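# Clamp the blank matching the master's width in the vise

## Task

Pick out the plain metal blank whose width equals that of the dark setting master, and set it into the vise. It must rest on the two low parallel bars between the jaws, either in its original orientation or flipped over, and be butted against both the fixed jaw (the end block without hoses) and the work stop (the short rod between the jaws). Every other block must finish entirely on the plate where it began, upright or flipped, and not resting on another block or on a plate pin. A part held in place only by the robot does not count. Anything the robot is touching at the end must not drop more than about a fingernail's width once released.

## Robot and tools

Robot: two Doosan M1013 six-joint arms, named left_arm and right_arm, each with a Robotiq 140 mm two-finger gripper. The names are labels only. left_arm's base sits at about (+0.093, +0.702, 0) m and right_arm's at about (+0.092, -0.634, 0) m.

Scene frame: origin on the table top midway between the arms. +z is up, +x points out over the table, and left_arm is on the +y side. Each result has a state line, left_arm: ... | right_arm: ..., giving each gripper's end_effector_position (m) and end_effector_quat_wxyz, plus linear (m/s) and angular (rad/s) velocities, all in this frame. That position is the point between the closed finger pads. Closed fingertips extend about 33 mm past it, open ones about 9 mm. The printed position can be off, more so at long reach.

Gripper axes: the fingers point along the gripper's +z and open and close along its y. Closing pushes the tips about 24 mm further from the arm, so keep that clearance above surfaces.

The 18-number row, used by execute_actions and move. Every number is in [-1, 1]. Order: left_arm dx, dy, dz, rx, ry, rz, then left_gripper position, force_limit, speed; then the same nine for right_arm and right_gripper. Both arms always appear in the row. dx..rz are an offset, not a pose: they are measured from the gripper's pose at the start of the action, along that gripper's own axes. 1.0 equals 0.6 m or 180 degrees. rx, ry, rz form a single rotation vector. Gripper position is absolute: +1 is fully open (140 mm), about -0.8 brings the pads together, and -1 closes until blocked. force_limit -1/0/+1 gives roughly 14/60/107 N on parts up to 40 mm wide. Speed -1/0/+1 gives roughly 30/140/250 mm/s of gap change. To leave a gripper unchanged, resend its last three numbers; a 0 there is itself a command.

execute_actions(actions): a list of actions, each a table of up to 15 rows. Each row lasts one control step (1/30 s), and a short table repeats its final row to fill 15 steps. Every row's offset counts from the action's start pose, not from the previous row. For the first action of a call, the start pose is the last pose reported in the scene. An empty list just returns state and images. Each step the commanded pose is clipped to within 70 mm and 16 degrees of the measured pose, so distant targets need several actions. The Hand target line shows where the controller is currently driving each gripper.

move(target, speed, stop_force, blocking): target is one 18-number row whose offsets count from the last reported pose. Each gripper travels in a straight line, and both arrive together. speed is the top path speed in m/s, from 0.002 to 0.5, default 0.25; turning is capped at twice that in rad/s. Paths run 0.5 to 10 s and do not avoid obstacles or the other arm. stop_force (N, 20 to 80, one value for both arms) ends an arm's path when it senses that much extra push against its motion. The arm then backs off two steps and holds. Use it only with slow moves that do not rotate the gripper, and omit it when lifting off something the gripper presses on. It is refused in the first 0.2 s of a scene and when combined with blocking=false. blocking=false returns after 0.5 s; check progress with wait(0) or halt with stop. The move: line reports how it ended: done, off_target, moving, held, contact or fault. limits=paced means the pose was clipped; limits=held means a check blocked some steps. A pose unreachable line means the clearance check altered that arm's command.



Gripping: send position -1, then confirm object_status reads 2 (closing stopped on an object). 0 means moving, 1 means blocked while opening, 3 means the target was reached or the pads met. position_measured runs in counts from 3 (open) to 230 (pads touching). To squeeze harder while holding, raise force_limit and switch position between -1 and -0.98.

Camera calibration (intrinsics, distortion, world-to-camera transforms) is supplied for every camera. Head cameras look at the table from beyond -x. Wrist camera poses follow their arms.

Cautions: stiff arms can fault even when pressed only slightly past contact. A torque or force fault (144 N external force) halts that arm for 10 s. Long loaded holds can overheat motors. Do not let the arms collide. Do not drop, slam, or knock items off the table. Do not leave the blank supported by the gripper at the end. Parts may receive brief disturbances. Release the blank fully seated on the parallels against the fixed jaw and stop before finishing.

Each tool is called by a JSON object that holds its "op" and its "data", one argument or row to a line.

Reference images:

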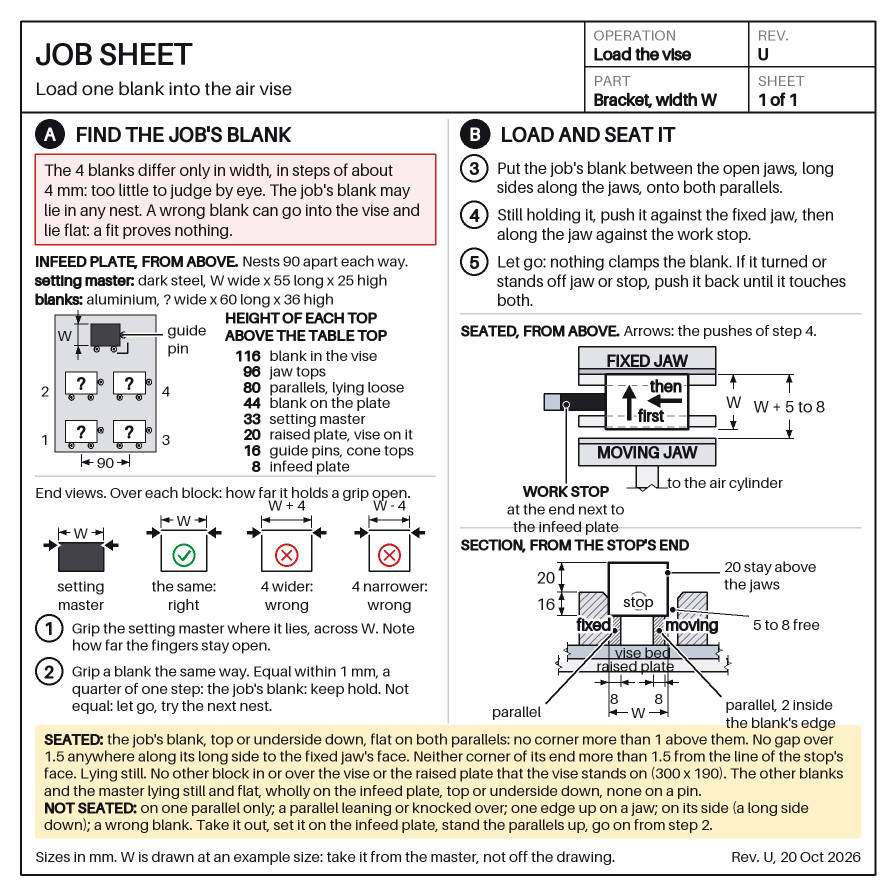

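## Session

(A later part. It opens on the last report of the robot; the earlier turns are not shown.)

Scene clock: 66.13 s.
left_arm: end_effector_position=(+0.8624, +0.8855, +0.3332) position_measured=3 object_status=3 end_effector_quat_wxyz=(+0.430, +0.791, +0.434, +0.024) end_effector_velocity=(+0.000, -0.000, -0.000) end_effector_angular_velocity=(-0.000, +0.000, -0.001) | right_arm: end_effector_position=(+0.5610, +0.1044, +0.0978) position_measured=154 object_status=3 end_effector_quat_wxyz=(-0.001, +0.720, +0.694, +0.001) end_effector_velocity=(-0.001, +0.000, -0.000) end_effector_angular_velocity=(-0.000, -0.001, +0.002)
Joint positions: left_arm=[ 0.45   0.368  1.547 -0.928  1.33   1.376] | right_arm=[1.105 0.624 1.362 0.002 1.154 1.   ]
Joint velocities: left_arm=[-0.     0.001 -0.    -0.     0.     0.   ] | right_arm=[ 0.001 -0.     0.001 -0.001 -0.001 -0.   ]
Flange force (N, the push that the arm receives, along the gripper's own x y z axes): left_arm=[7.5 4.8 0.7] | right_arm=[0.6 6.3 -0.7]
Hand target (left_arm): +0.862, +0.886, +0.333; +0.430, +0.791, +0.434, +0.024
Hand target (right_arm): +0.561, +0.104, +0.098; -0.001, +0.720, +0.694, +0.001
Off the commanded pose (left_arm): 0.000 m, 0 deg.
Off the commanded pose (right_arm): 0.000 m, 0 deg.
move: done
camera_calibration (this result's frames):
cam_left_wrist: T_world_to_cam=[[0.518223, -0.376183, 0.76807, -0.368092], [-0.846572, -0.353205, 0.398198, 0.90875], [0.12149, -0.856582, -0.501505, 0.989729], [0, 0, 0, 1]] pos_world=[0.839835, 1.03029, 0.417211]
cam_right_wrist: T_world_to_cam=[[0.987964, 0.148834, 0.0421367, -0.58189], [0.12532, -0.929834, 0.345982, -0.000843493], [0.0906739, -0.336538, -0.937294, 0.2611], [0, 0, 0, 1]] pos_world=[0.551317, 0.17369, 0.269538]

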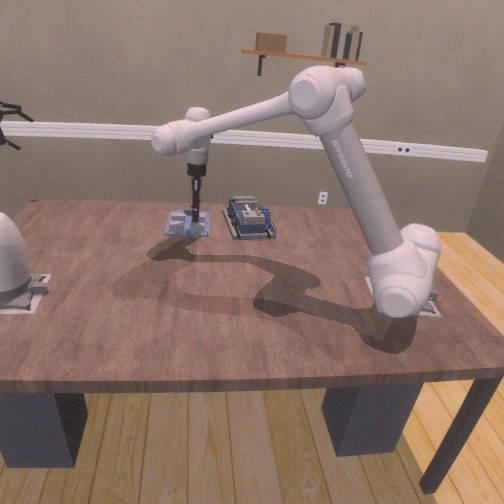

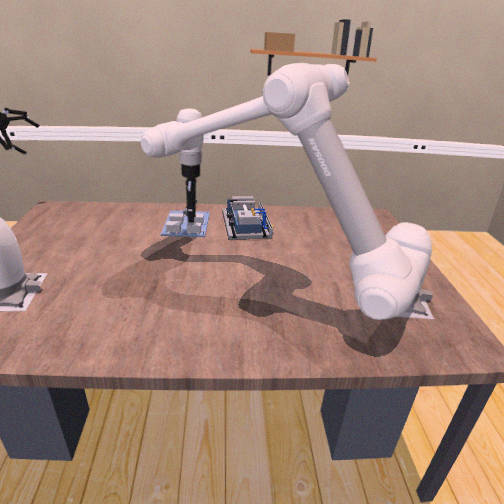

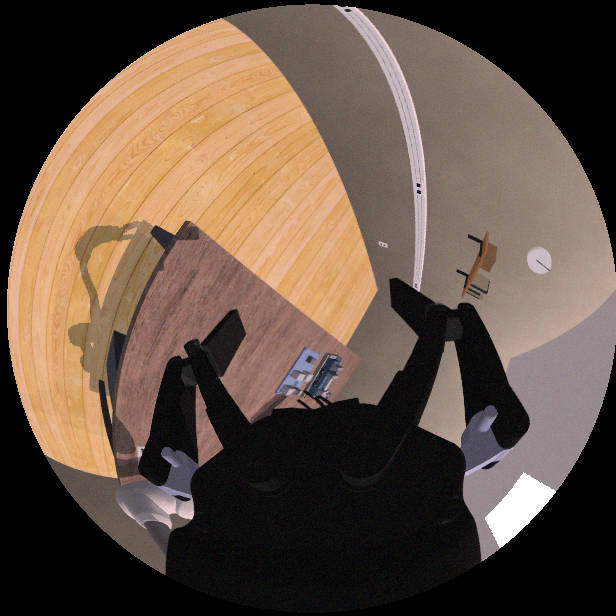

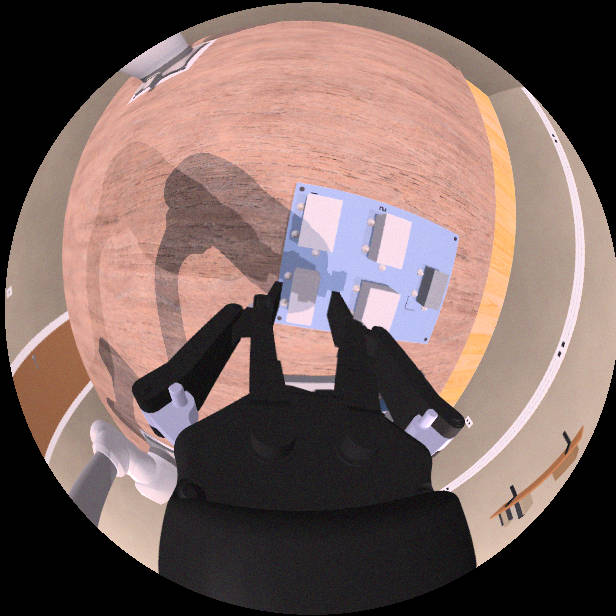

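{"op": "move", "data": {
  "target": [0,0,0,0,0,0,1,0,0,0,-0.002,0.063,0,0,0,-0.2,-0.6,0.5],
  "speed": 0.08
}}

{"op": "execute_actions", "data": {
  "actions": [
    [[0,0,0,0,0,0,1,0,0,0,0,0,0,0,0,-1,-0.6,-0.5]],
    [[0,0,0,0,0,0,1,0,0,0,0,0,0,0,0,-1,-0.6,-0.5]]
  ]
}}

{"op": "zoom_image", "data": {
  "camera": "cam_right_wrist",
  "region": [180, 160, 480, 420]
}}

{"op": "zoom_image", "data": {
  "camera": "cam_head_left",
  "region": [160, 190, 230, 245]
}}

Scene clock: 71.33 s.
left_arm: end_effector_position=(+0.8624, +0.8855, +0.3332) position_measured=3 object_status=3 end_effector_quat_wxyz=(+0.430, +0.791, +0.434, +0.024) end_effector_velocity=(-0.000, -0.000, -0.000) end_effector_angular_velocity=(-0.000, +0.001, -0.001) | right_arm: end_effector_position=(+0.5598, +0.1045, +0.0599) position_measured=154 object_status=3 end_effector_quat_wxyz=(-0.001, +0.720, +0.694, +0.001) end_effector_velocity=(+0.000, +0.000, +0.000) end_effector_angular_velocity=(+0.001, +0.000, -0.001)
Joint positions: left_arm=[ 0.45   0.368  1.547 -0.928  1.33   1.376] | right_arm=[1.106 0.65  1.392 0.002 1.098 1.001]
Joint velocities: left_arm=[-0.  0.  0.  0.  0.  0.] | right_arm=[-0.     0.    -0.001  0.001 -0.     0.   ]
Flange force (N, the push that the arm receives, along the gripper's own x y z axes): left_arm=[6.9 3.3 0.0] | right_arm=[0.8 4.3 1.1]
Hand target (left_arm): +0.862, +0.886, +0.333; +0.430, +0.791, +0.434, +0.024
Hand target (right_arm): +0.560, +0.104, +0.060; -0.001, +0.720, +0.694, +0.001
Off the commanded pose (left_arm): 0.000 m, 0 deg.
Off the commanded pose (right_arm): 0.000 m, 0 deg.
move: done
camera_calibration (this result's frames):
cam_left_wrist: T_world_to_cam=[[0.518223, -0.376183, 0.76807, -0.368093], [-0.846572, -0.353204, 0.398198, 0.90875], [0.12149, -0.856582, -0.501505, 0.989729], [0, 0, 0, 1]] pos_world=[0.839835, 1.03029, 0.417211]
cam_right_wrist: T_world_to_cam=[[0.987965, 0.148841, 0.042095, -0.57908], [0.125337, -0.929814, 0.346029, 0.0125111], [0.0906437, -0.336588, -0.937279, 0.22577], [0, 0, 0, 1]] pos_world=[0.550078, 0.173815, 0.231656]

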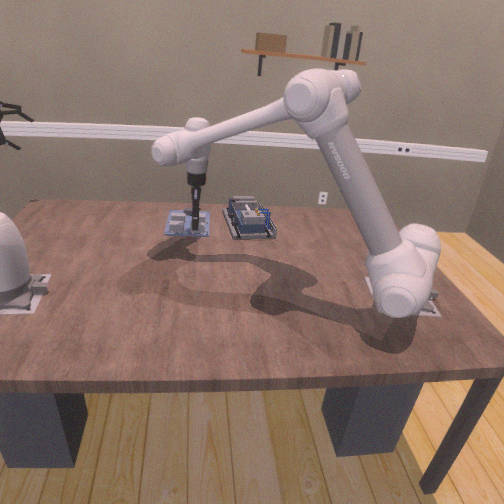

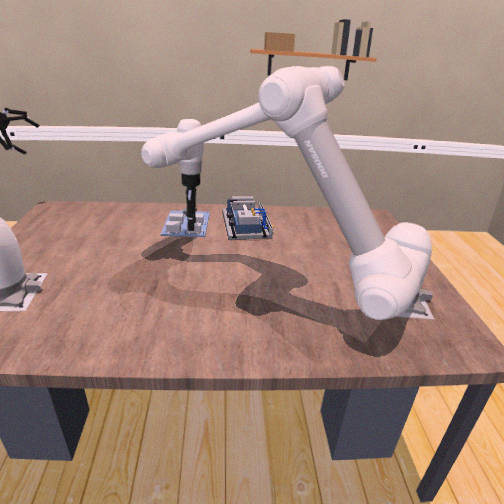

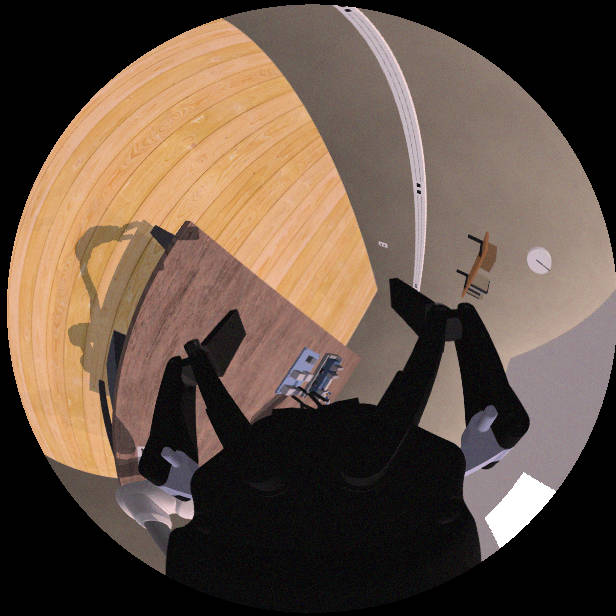

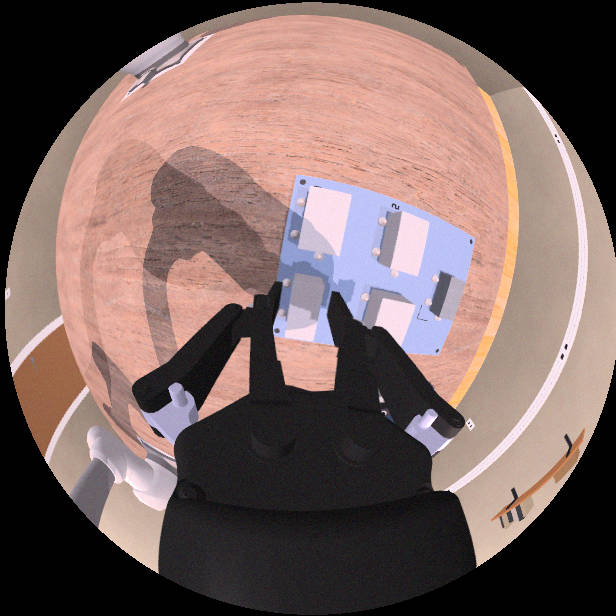

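Scene clock: 72.33 s.
left_arm: end_effector_position=(+0.8624, +0.8855, +0.3332) position_measured=3 object_status=3 end_effector_quat_wxyz=(+0.430, +0.791, +0.434, +0.024) end_effector_velocity=(-0.000, -0.000, +0.001) end_effector_angular_velocity=(-0.000, -0.000, -0.001) | right_arm: end_effector_position=(+0.5598, +0.1045, +0.0599) position_measured=188 object_status=2 end_effector_quat_wxyz=(-0.001, +0.720, +0.694, +0.001) end_effector_velocity=(+0.000, +0.000, +0.000) end_effector_angular_velocity=(+0.000, -0.000, +0.000)
Joint positions: left_arm=[ 0.45   0.368  1.547 -0.928  1.33   1.376] | right_arm=[1.106 0.65  1.392 0.002 1.098 1.001]
Joint velocities: left_arm=[ 0.    -0.001  0.    -0.     0.001  0.   ] | right_arm=[ 0.     0.    -0.001 -0.     0.    -0.   ]
Flange force (N, the push that the arm receives, along the gripper's own x y z axes): left_arm=[5.3 2.9 1.8] | right_arm=[-0.8 6.9 -6.8]
Flange force at the end of the 1st action (N, along the gripper's axes at the end of the call): left_arm=[8.3 4.1 2.0] | right_arm=[0.1 3.4 -6.3]
Hand target (left_arm): +0.862, +0.886, +0.333; +0.430, +0.791, +0.434, +0.024
Hand target (right_arm): +0.560, +0.105, +0.060; -0.001, +0.720, +0.694, +0.001
Off the commanded pose (left_arm): 0.000 m, 0 deg.
Off the commanded pose (right_arm): 0.000 m, 0 deg.
camera_calibration (this result's frames):
cam_left_wrist: T_world_to_cam=[[0.518224, -0.376183, 0.76807, -0.368093], [-0.846572, -0.353204, 0.398199, 0.90875], [0.12149, -0.856582, -0.501505, 0.989729], [0, 0, 0, 1]] pos_world=[0.839835, 1.03029, 0.417211]
cam_right_wrist: T_world_to_cam=[[0.987965, 0.148836, 0.0420969, -0.579078], [0.125333, -0.929821, 0.346012, 0.0125223], [0.0906415, -0.336571, -0.937285, 0.225772], [0, 0, 0, 1]] pos_world=[0.550075, 0.173819, 0.231657]

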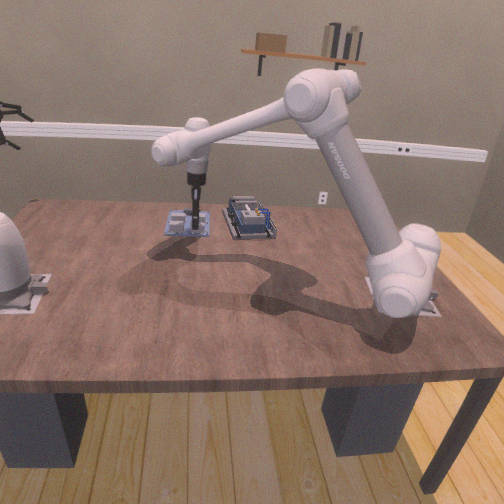

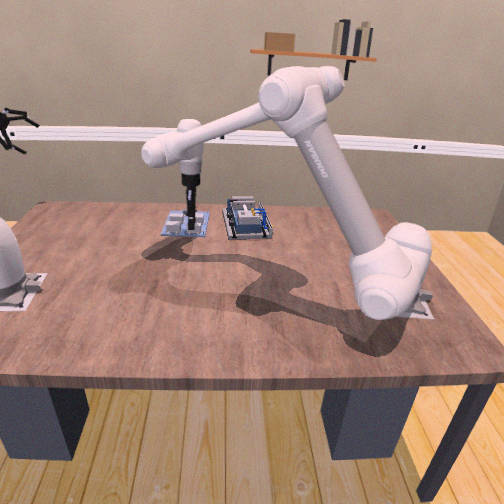

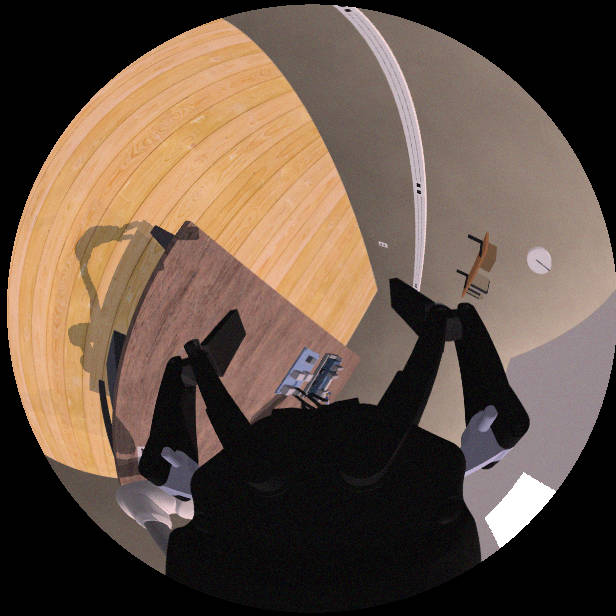

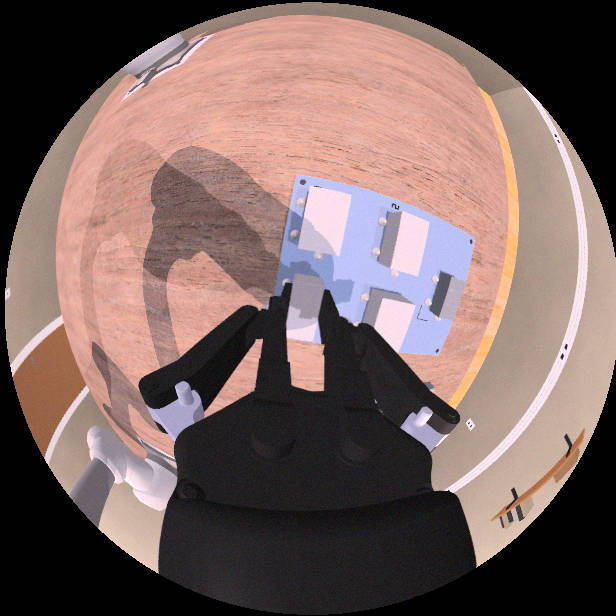

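Region (180, 160, 480, 420) of cam_right_wrist's 616x616 image, scaled by 1.680, with more detail than that image has; it fills the top 437 rows of this view, and the rest is white.

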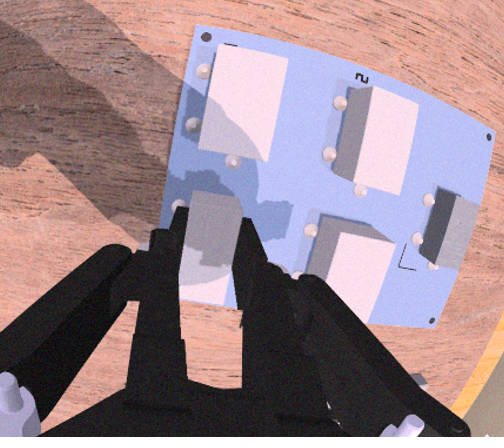

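Region (160, 190, 230, 245) of cam_head_left's 504x504 image, scaled by 7.200, with more detail than that image has; it fills the top 396 rows of this view, and the rest is white.

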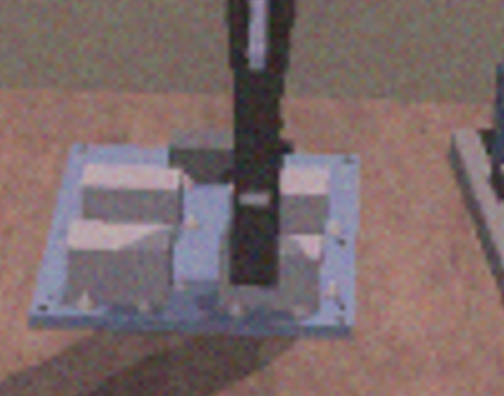

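{"op": "execute_actions", "data": {
  "actions": [
    [[0,0,0,0,0,0,1,0,0,0,0,0,0,0,0,-0.98,0.2,-0.5]]
  ]
}}

{"op": "move", "data": {
  "target": [0,0,0,0,0,0,1,0,0,0,0,-0.22,0,0,0,-0.98,0.2,-0.5],
  "speed": 0.2
}}

{"op": "move", "data": {
  "target": [0,0,0,0,0,0,1,0,0,-0.36,0.308,0,0,0,-0.049,-0.98,0.2,-0.5],
  "speed": 0.2
}}

{"op": "zoom_image", "data": {
  "camera": "cam_right_wrist",
  "region": [200, 200, 420, 400]
}}

{"op": "zoom_image", "data": {
  "camera": "cam_head_left",
  "region": [200, 150, 300, 245]
}}

Scene clock: 82.87 s.
left_arm: end_effector_position=(+0.8624, +0.8855, +0.3332) position_measured=3 object_status=3 end_effector_quat_wxyz=(+0.430, +0.791, +0.434, +0.024) end_effector_velocity=(+0.000, -0.001, +0.000) end_effector_angular_velocity=(+0.001, -0.001, -0.002) | right_arm: end_effector_position=(+0.5597, +0.1045, +0.0599) position_measured=191 object_status=2 end_effector_quat_wxyz=(-0.001, +0.720, +0.694, +0.001) end_effector_velocity=(-0.000, -0.000, -0.000) end_effector_angular_velocity=(-0.001, +0.001, -0.000)
Joint positions: left_arm=[ 0.45   0.368  1.547 -0.928  1.33   1.376] | right_arm=[1.106 0.65  1.392 0.002 1.098 1.001]
Joint velocities: left_arm=[-0.002 -0.    -0.     0.     0.     0.001] | right_arm=[-0.     0.    -0.     0.     0.001  0.   ]
Flange force (N, the push that the arm receives, along the gripper's own x y z axes): left_arm=[5.5 2.6 -1.3] | right_arm=[1.2 2.5 -13.9]
Hand target (left_arm): +0.862, +0.886, +0.333; +0.430, +0.791, +0.434, +0.024
Hand target (right_arm): +0.560, +0.105, +0.060; -0.001, +0.720, +0.694, +0.001
Off the commanded pose (left_arm): 0.000 m, 0 deg.
Off the commanded pose (right_arm): 0.000 m, 0 deg.
camera_calibration (this result's frames):
cam_left_wrist: T_world_to_cam=[[0.518223, -0.376183, 0.76807, -0.368092], [-0.846572, -0.353204, 0.398199, 0.90875], [0.12149, -0.856582, -0.501505, 0.989729], [0, 0, 0, 1]] pos_world=[0.839835, 1.03029, 0.417211]
cam_right_wrist: T_world_to_cam=[[0.987973, 0.148799, 0.0420493, -0.579052], [0.125322, -0.92985, 0.345938, 0.0125662], [0.090575, -0.336508, -0.937314, 0.225817], [0, 0, 0, 1]] pos_world=[0.55006, 0.173836, 0.231663]

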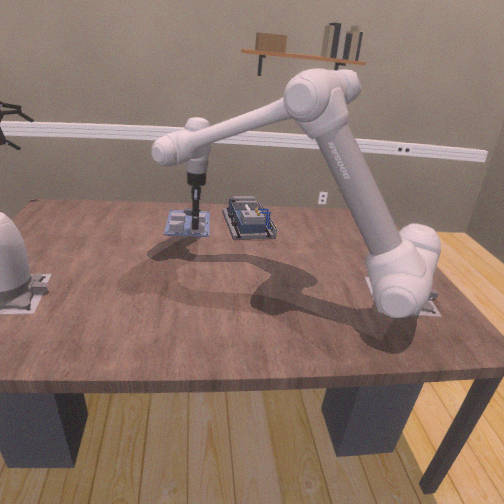

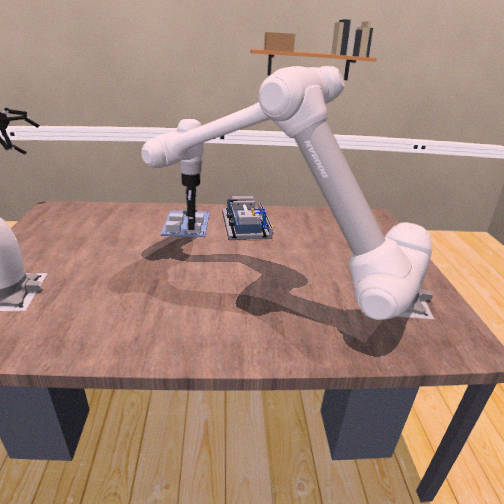

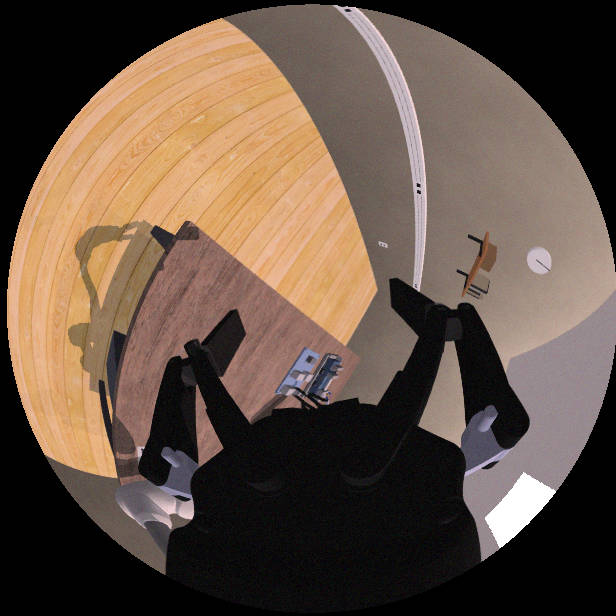

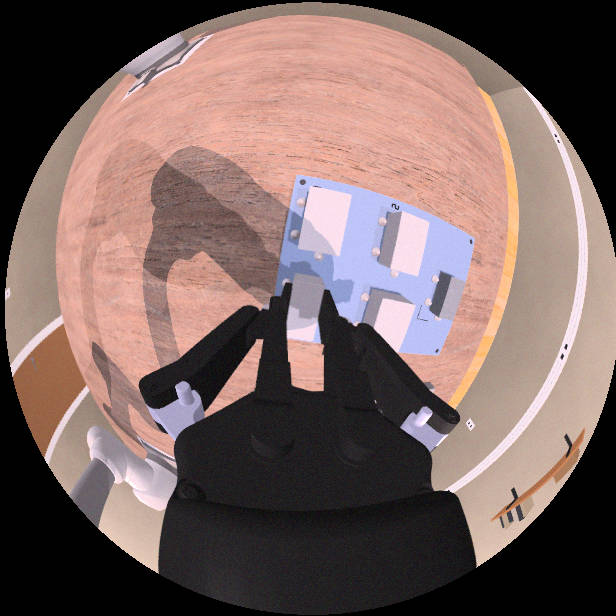

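Scene clock: 83.87 s.
left_arm: end_effector_position=(+0.8624, +0.8855, +0.3332) position_measured=3 object_status=3 end_effector_quat_wxyz=(+0.430, +0.791, +0.434, +0.024) end_effector_velocity=(-0.000, -0.000, -0.001) end_effector_angular_velocity=(+0.000, +0.001, -0.001) | right_arm: end_effector_position=(+0.5599, +0.1043, +0.1922) position_measured=191 object_status=2 end_effector_quat_wxyz=(-0.001, +0.720, +0.694, +0.001) end_effector_velocity=(-0.000, +0.000, +0.001) end_effector_angular_velocity=(+0.001, -0.001, +0.002)
Joint positions: left_arm=[ 0.45   0.368  1.547 -0.928  1.33   1.376] | right_arm=[1.106 0.57  1.272 0.002 1.297 1.001]
Joint velocities: left_arm=[-0.001  0.     0.     0.001  0.    -0.   ] | right_arm=[ 0.    -0.001 -0.    -0.    -0.    -0.001]
Flange force (N, the push that the arm receives, along the gripper's own x y z axes): left_arm=[4.2 3.9 2.1] | right_arm=[-1.0 3.7 0.9]
Hand target (left_arm): +0.862, +0.886, +0.333; +0.430, +0.791, +0.434, +0.024
Hand target (right_arm): +0.560, +0.104, +0.192; -0.001, +0.720, +0.694, +0.001
Off the commanded pose (left_arm): 0.000 m, 0 deg.
Off the commanded pose (right_arm): 0.000 m, 0 deg.
move: done
camera_calibration (this result's frames):
cam_right_wrist: T_world_to_cam=[[0.987965, 0.148789, 0.0422818, -0.58481], [0.125249, -0.929918, 0.345782, -0.0334001], [0.0907672, -0.336325, -0.937362, 0.349586], [0, 0, 0, 1]] pos_world=[0.550224, 0.173528, 0.363964]

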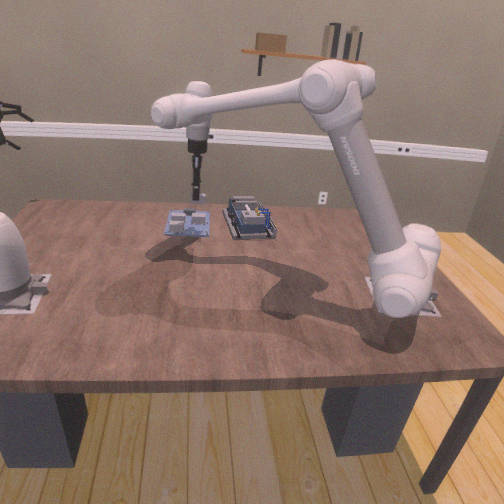

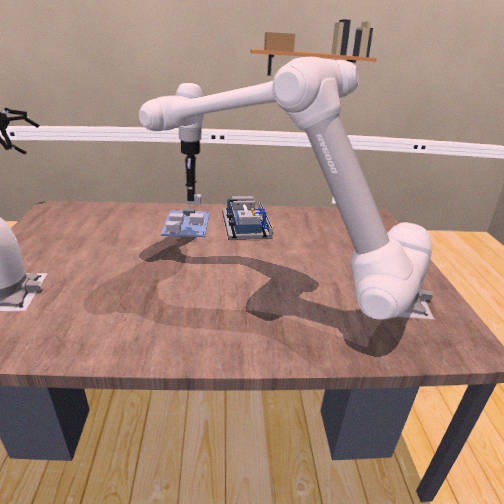

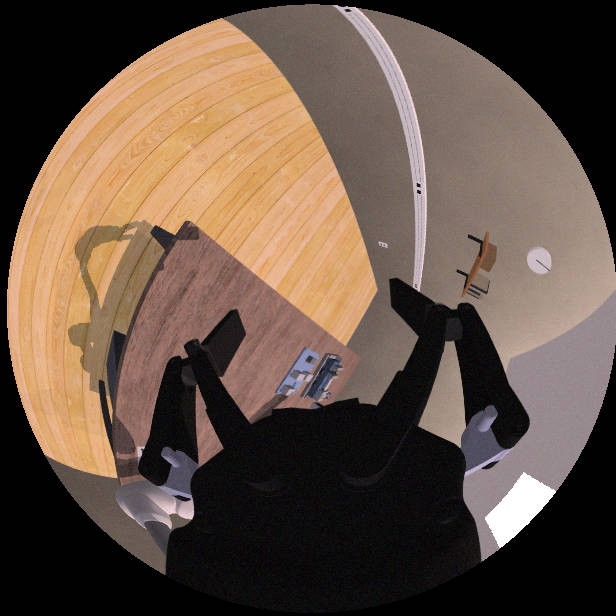

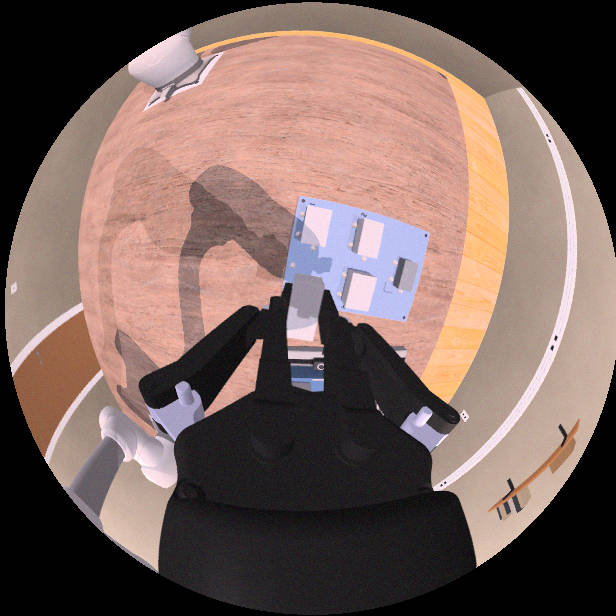

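Scene clock: 85.63 s.
left_arm: end_effector_position=(+0.8624, +0.8855, +0.3332) position_measured=3 object_status=3 end_effector_quat_wxyz=(+0.430, +0.791, +0.434, +0.024) end_effector_velocity=(-0.000, +0.000, +0.000) end_effector_angular_velocity=(+0.001, -0.001, +0.000) | right_arm: end_effector_position=(+0.7373, -0.1182, +0.1916) position_measured=191 object_status=2 end_effector_quat_wxyz=(-0.001, +0.664, +0.748, +0.001) end_effector_velocity=(+0.002, +0.000, +0.002) end_effector_angular_velocity=(+0.002, -0.003, -0.000)
Joint positions: left_arm=[ 0.45   0.368  1.547 -0.928  1.33   1.376] | right_arm=[0.772 0.494 1.393 0.003 1.253 0.513]
Joint velocities: left_arm=[ 0. -0.  0.  0. -0.  0.] | right_arm=[-0.001  0.    -0.003 -0.    -0.    -0.001]
Flange force (N, the push that the arm receives, along the gripper's own x y z axes): left_arm=[8.6 2.2 -1.2] | right_arm=[-1.5 2.4 2.1]
Hand target (left_arm): +0.862, +0.886, +0.333; +0.430, +0.791, +0.434, +0.024
Hand target (right_arm): +0.737, -0.118, +0.192; -0.001, +0.664, +0.748, +0.001
Off the commanded pose (left_arm): 0.000 m, 0 deg.
Off the commanded pose (right_arm): 0.000 m, 0 deg.
move: done
camera_calibration (this result's frames):
cam_left_wrist: T_world_to_cam=[[0.518223, -0.376183, 0.76807, -0.368093], [-0.846572, -0.353204, 0.398199, 0.90875], [0.12149, -0.856582, -0.501505, 0.989729], [0, 0, 0, 1]] pos_world=[0.839835, 1.03029, 0.417211]
cam_right_wrist: T_world_to_cam=[[0.95345, 0.298484, 0.0428994, -0.683896], [0.266091, -0.899707, 0.346011, -0.362634], [0.141876, -0.318489, -0.937249, 0.222473], [0, 0, 0, 1]] pos_world=[0.716991, -0.0512765, 0.363326]

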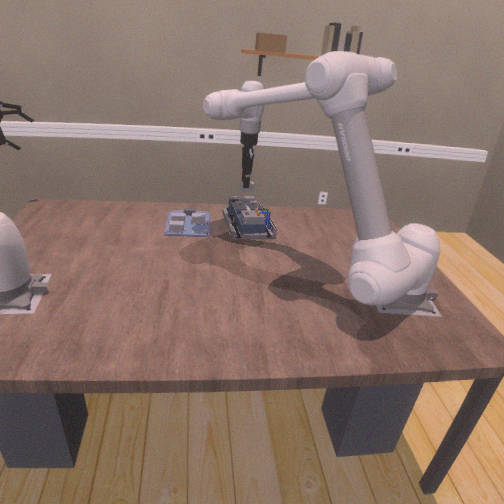

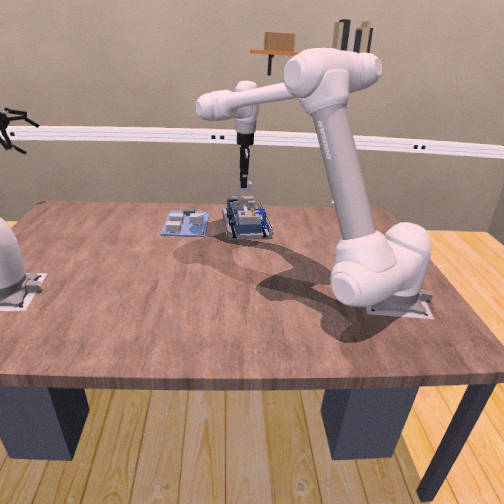

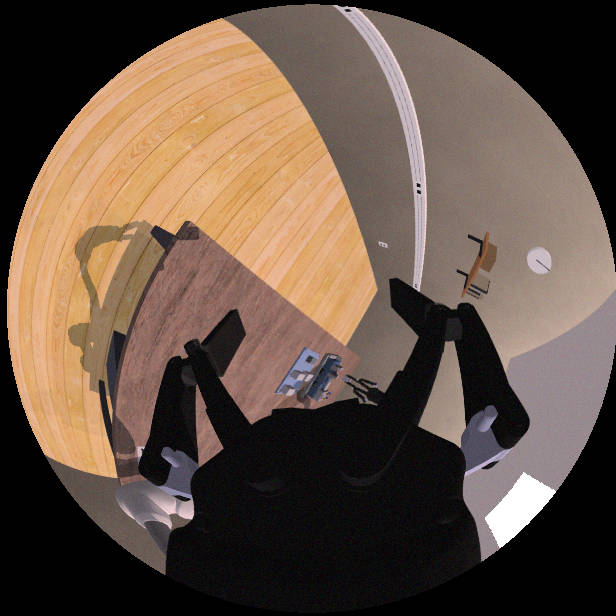

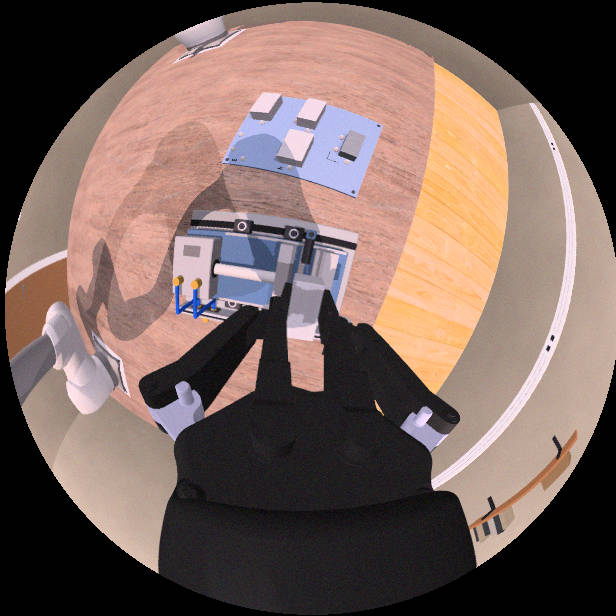

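Region (200, 200, 420, 400) of cam_right_wrist's 616x616 image, scaled by 2.291, with more detail than that image has; it fills the top 458 rows of this view, and the rest is white.

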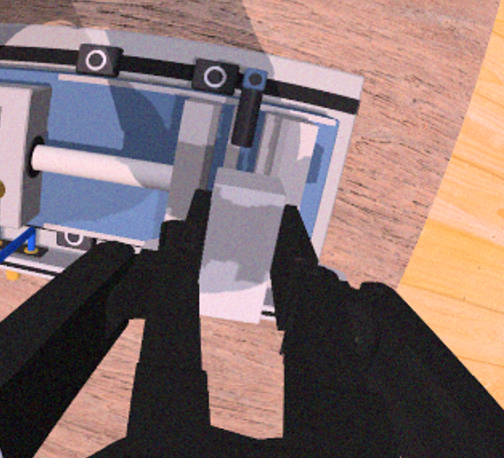

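Region (200, 150, 300, 245) of cam_head_left's 504x504 image, scaled by 5.040, with more detail than that image has; it fills the top 479 rows of this view, and the rest is white.

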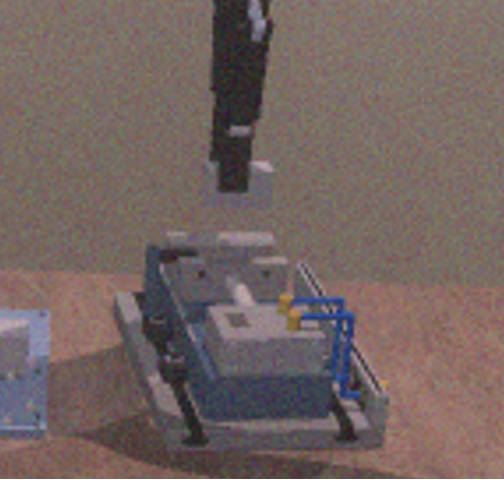

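{"op": "move", "data": {
  "target": [0,0,0,0,0,0,1,0,0,-0.007,0,0.062,0,0,0,-0.98,0.2,-0.5],
  "speed": 0.08
}}

{"op": "zoom_image", "data": {
  "camera": "cam_right_wrist",
  "region": [240, 215, 380, 355]
}}

{"op": "zoom_image", "data": {
  "camera": "cam_head_left",
  "region": [215, 170, 285, 225]
}}

Scene clock: 99.87 s.
left_arm: end_effector_position=(+0.8624, +0.8855, +0.3332) position_measured=3 object_status=3 end_effector_quat_wxyz=(+0.430, +0.791, +0.434, +0.024) end_effector_velocity=(-0.000, +0.000, -0.000) end_effector_angular_velocity=(+0.001, +0.000, +0.000) | right_arm: end_effector_position=(+0.7378, -0.1223, +0.1543) position_measured=191 object_status=2 end_effector_quat_wxyz=(-0.001, +0.664, +0.748, +0.001) end_effector_velocity=(-0.000, +0.000, +0.000) end_effector_angular_velocity=(+0.001, -0.000, +0.000)
Joint positions: left_arm=[ 0.45   0.368  1.547 -0.928  1.33   1.376] | right_arm=[0.768 0.512 1.437 0.003 1.192 0.508]
Joint velocities: left_arm=[ 0.    -0.     0.     0.001 -0.     0.   ] | right_arm=[ 0.    -0.     0.001  0.    -0.001 -0.   ]
Flange force (N, the push that the arm receives, along the gripper's own x y z axes): left_arm=[4.9 3.2 0.9] | right_arm=[-1.4 5.6 1.2]
Hand target (left_arm): +0.862, +0.886, +0.333; +0.430, +0.791, +0.434, +0.024
Hand target (right_arm): +0.738, -0.122, +0.154; -0.001, +0.664, +0.748, +0.001
Off the commanded pose (left_arm): 0.000 m, 0 deg.
Off the commanded pose (right_arm): 0.000 m, 0 deg.
move: done
camera_calibration (this result's frames):
cam_left_wrist: T_world_to_cam=[[0.518223, -0.376183, 0.76807, -0.368092], [-0.846572, -0.353204, 0.398199, 0.90875], [0.12149, -0.856582, -0.501505, 0.989729], [0, 0, 0, 1]] pos_world=[0.839835, 1.03029, 0.417211]
cam_right_wrist: T_world_to_cam=[[0.95344, 0.298526, 0.0428367, -0.681507], [0.266134, -0.899652, 0.346119, -0.353592], [0.141864, -0.318603, -0.937212, 0.186125], [0, 0, 0, 1]] pos_world=[0.717474, -0.0553625, 0.326017]

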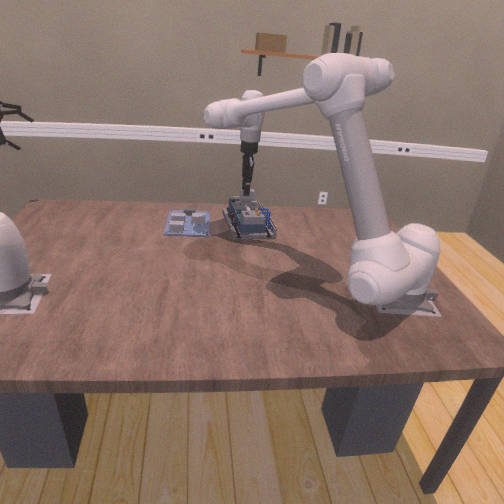

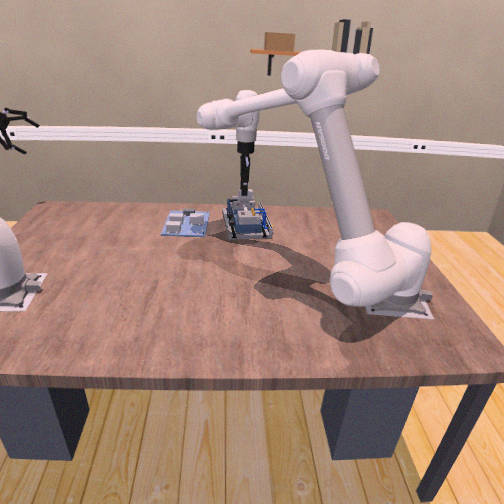

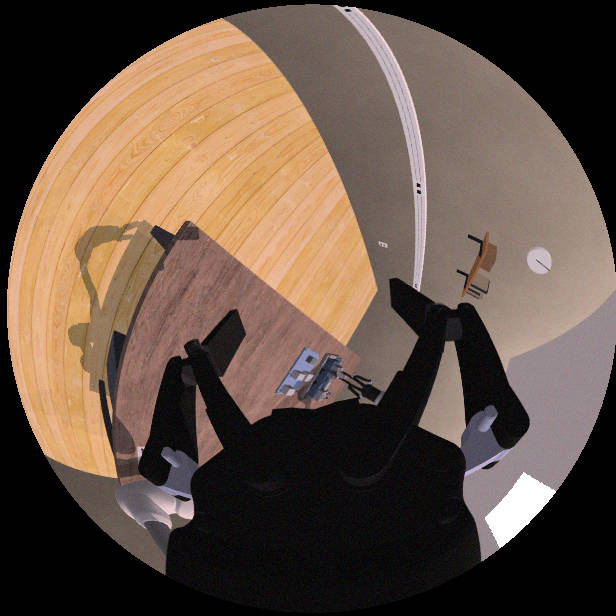

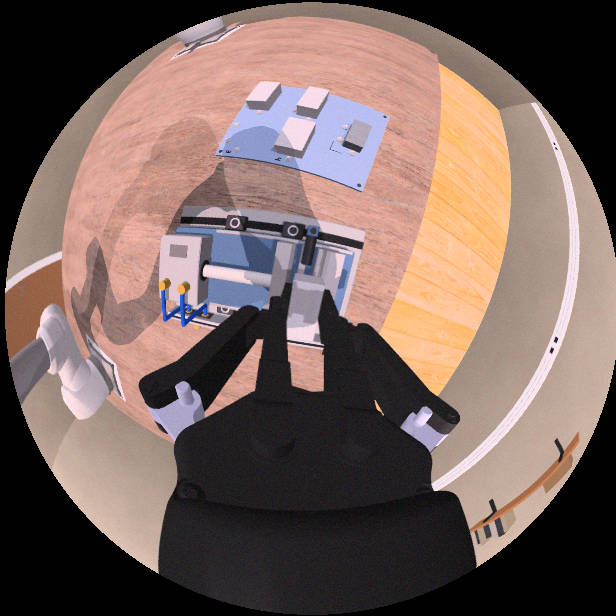

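Region (240, 215, 380, 355) of cam_right_wrist's 616x616 image, scaled by 3.600, with more detail than that image has.

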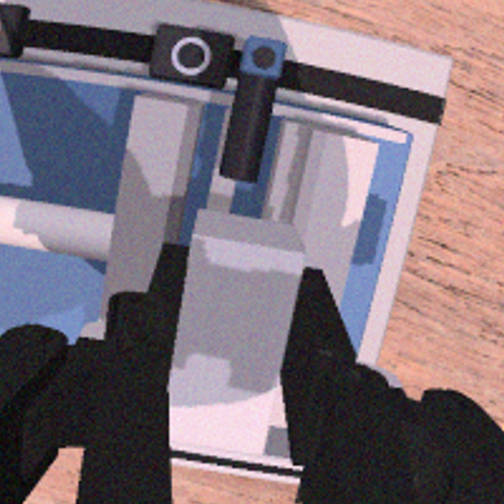

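Region (215, 170, 285, 225) of cam_head_left's 504x504 image, scaled by 7.200, with more detail than that image has; it fills the top 396 rows of this view, and the rest is white.

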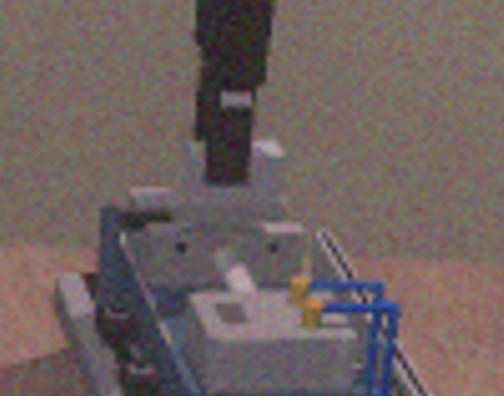

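{"op": "move", "data": {
  "target": [0,0,0,0,0,0,1,0,0,0,-0.002,0.03,0,0,0,-0.98,0.2,-0.5],
  "speed": 0.015,
  "stop_force": 20
}}

{"op": "zoom_image", "data": {
  "camera": "cam_right_wrist",
  "region": [240, 215, 380, 355]
}}

{"op": "zoom_image", "data": {
  "camera": "cam_head_left",
  "region": [215, 170, 285, 225]
}}

Scene clock: 106.93 s.
left_arm: end_effector_position=(+0.8624, +0.8855, +0.3332) position_measured=3 object_status=3 end_effector_quat_wxyz=(+0.430, +0.791, +0.434, +0.024) end_effector_velocity=(-0.000, +0.000, -0.001) end_effector_angular_velocity=(+0.000, +0.002, +0.000) | right_arm: end_effector_position=(+0.7366, -0.1224, +0.1363) position_measured=191 object_status=2 end_effector_quat_wxyz=(-0.001, +0.664, +0.748, +0.001) end_effector_velocity=(-0.000, +0.000, -0.000) end_effector_angular_velocity=(-0.000, -0.000, +0.001)
Joint positions: left_arm=[ 0.45   0.368  1.547 -0.928  1.33   1.376] | right_arm=[0.768 0.521 1.456 0.003 1.163 0.509]
Joint velocities: left_arm=[-0.     0.001  0.     0.001  0.    -0.001] | right_arm=[ 0.     0.     0.    -0.001 -0.    -0.   ]
Flange force (N, the push that the arm receives, along the gripper's own x y z axes): left_arm=[10.4 4.2 2.9] | right_arm=[-3.6 1.7 1.0]
Hand target (left_arm): +0.862, +0.886, +0.333; +0.430, +0.791, +0.434, +0.024
Hand target (right_arm): +0.737, -0.122, +0.136; -0.001, +0.664, +0.748, +0.001
Off the commanded pose (left_arm): 0.000 m, 0 deg.
Off the commanded pose (right_arm): 0.000 m, 0 deg.
move: done
camera_calibration (this result's frames):
cam_left_wrist: T_world_to_cam=[[0.518223, -0.376183, 0.76807, -0.368093], [-0.846572, -0.353204, 0.398198, 0.90875], [0.12149, -0.856582, -0.501505, 0.989729], [0, 0, 0, 1]] pos_world=[0.839835, 1.03029, 0.417211]
cam_right_wrist: T_world_to_cam=[[0.953449, 0.298502, 0.0427997, -0.679547], [0.266131, -0.899673, 0.346069, -0.347099], [0.141808, -0.318569, -0.937232, 0.16943], [0, 0, 0, 1]] pos_world=[0.716261, -0.0554544, 0.308]

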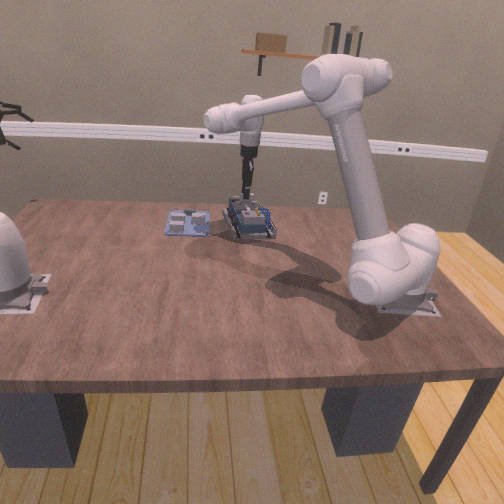

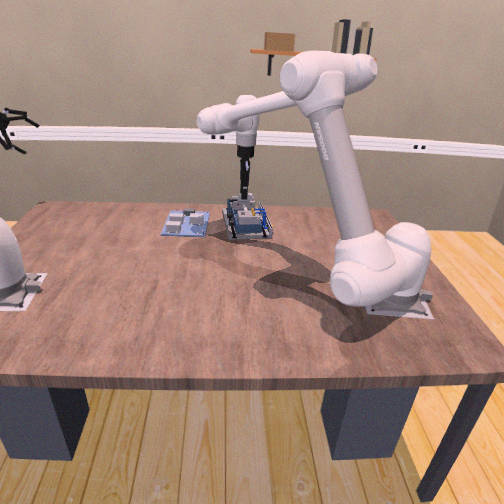

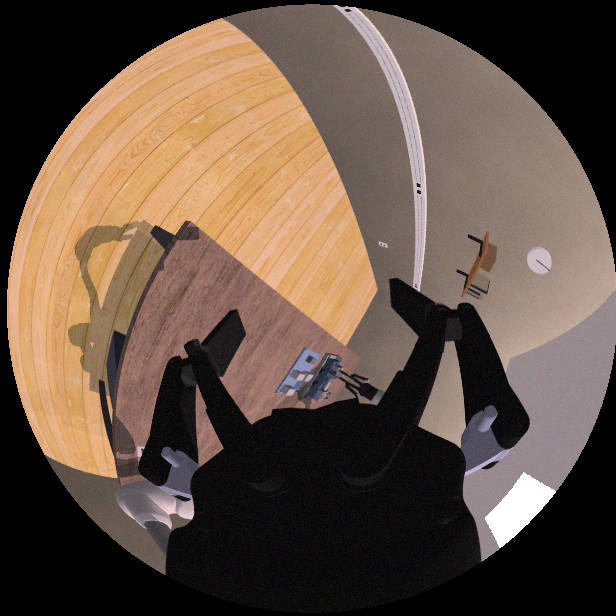

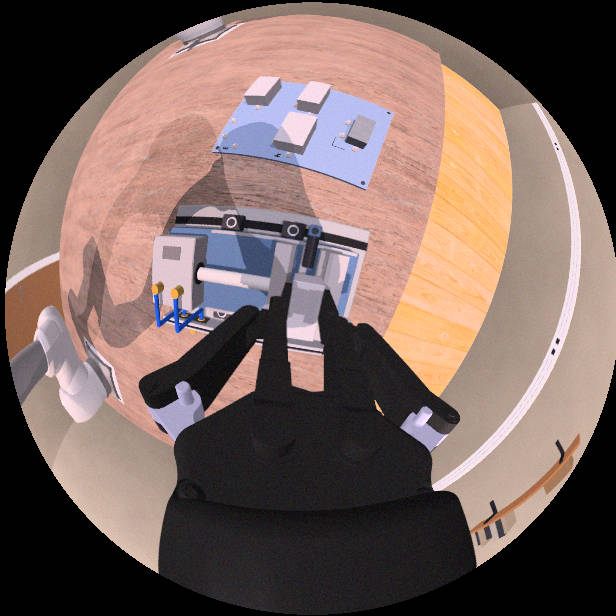

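Region (240, 215, 380, 355) of cam_right_wrist's 616x616 image, scaled by 3.600, with more detail than that image has.

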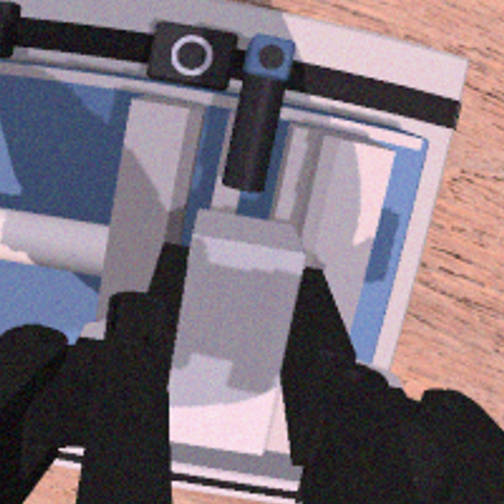

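Region (215, 170, 285, 225) of cam_head_left's 504x504 image, scaled by 7.200, with more detail than that image has; it fills the top 396 rows of this view, and the rest is white.

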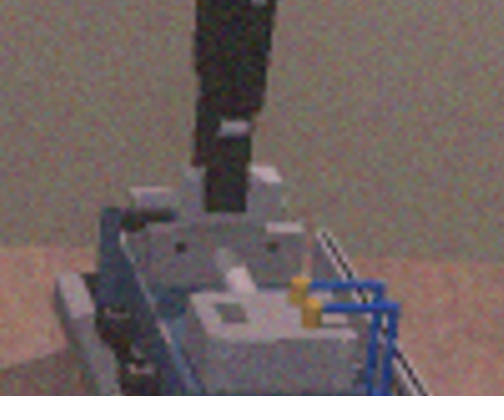

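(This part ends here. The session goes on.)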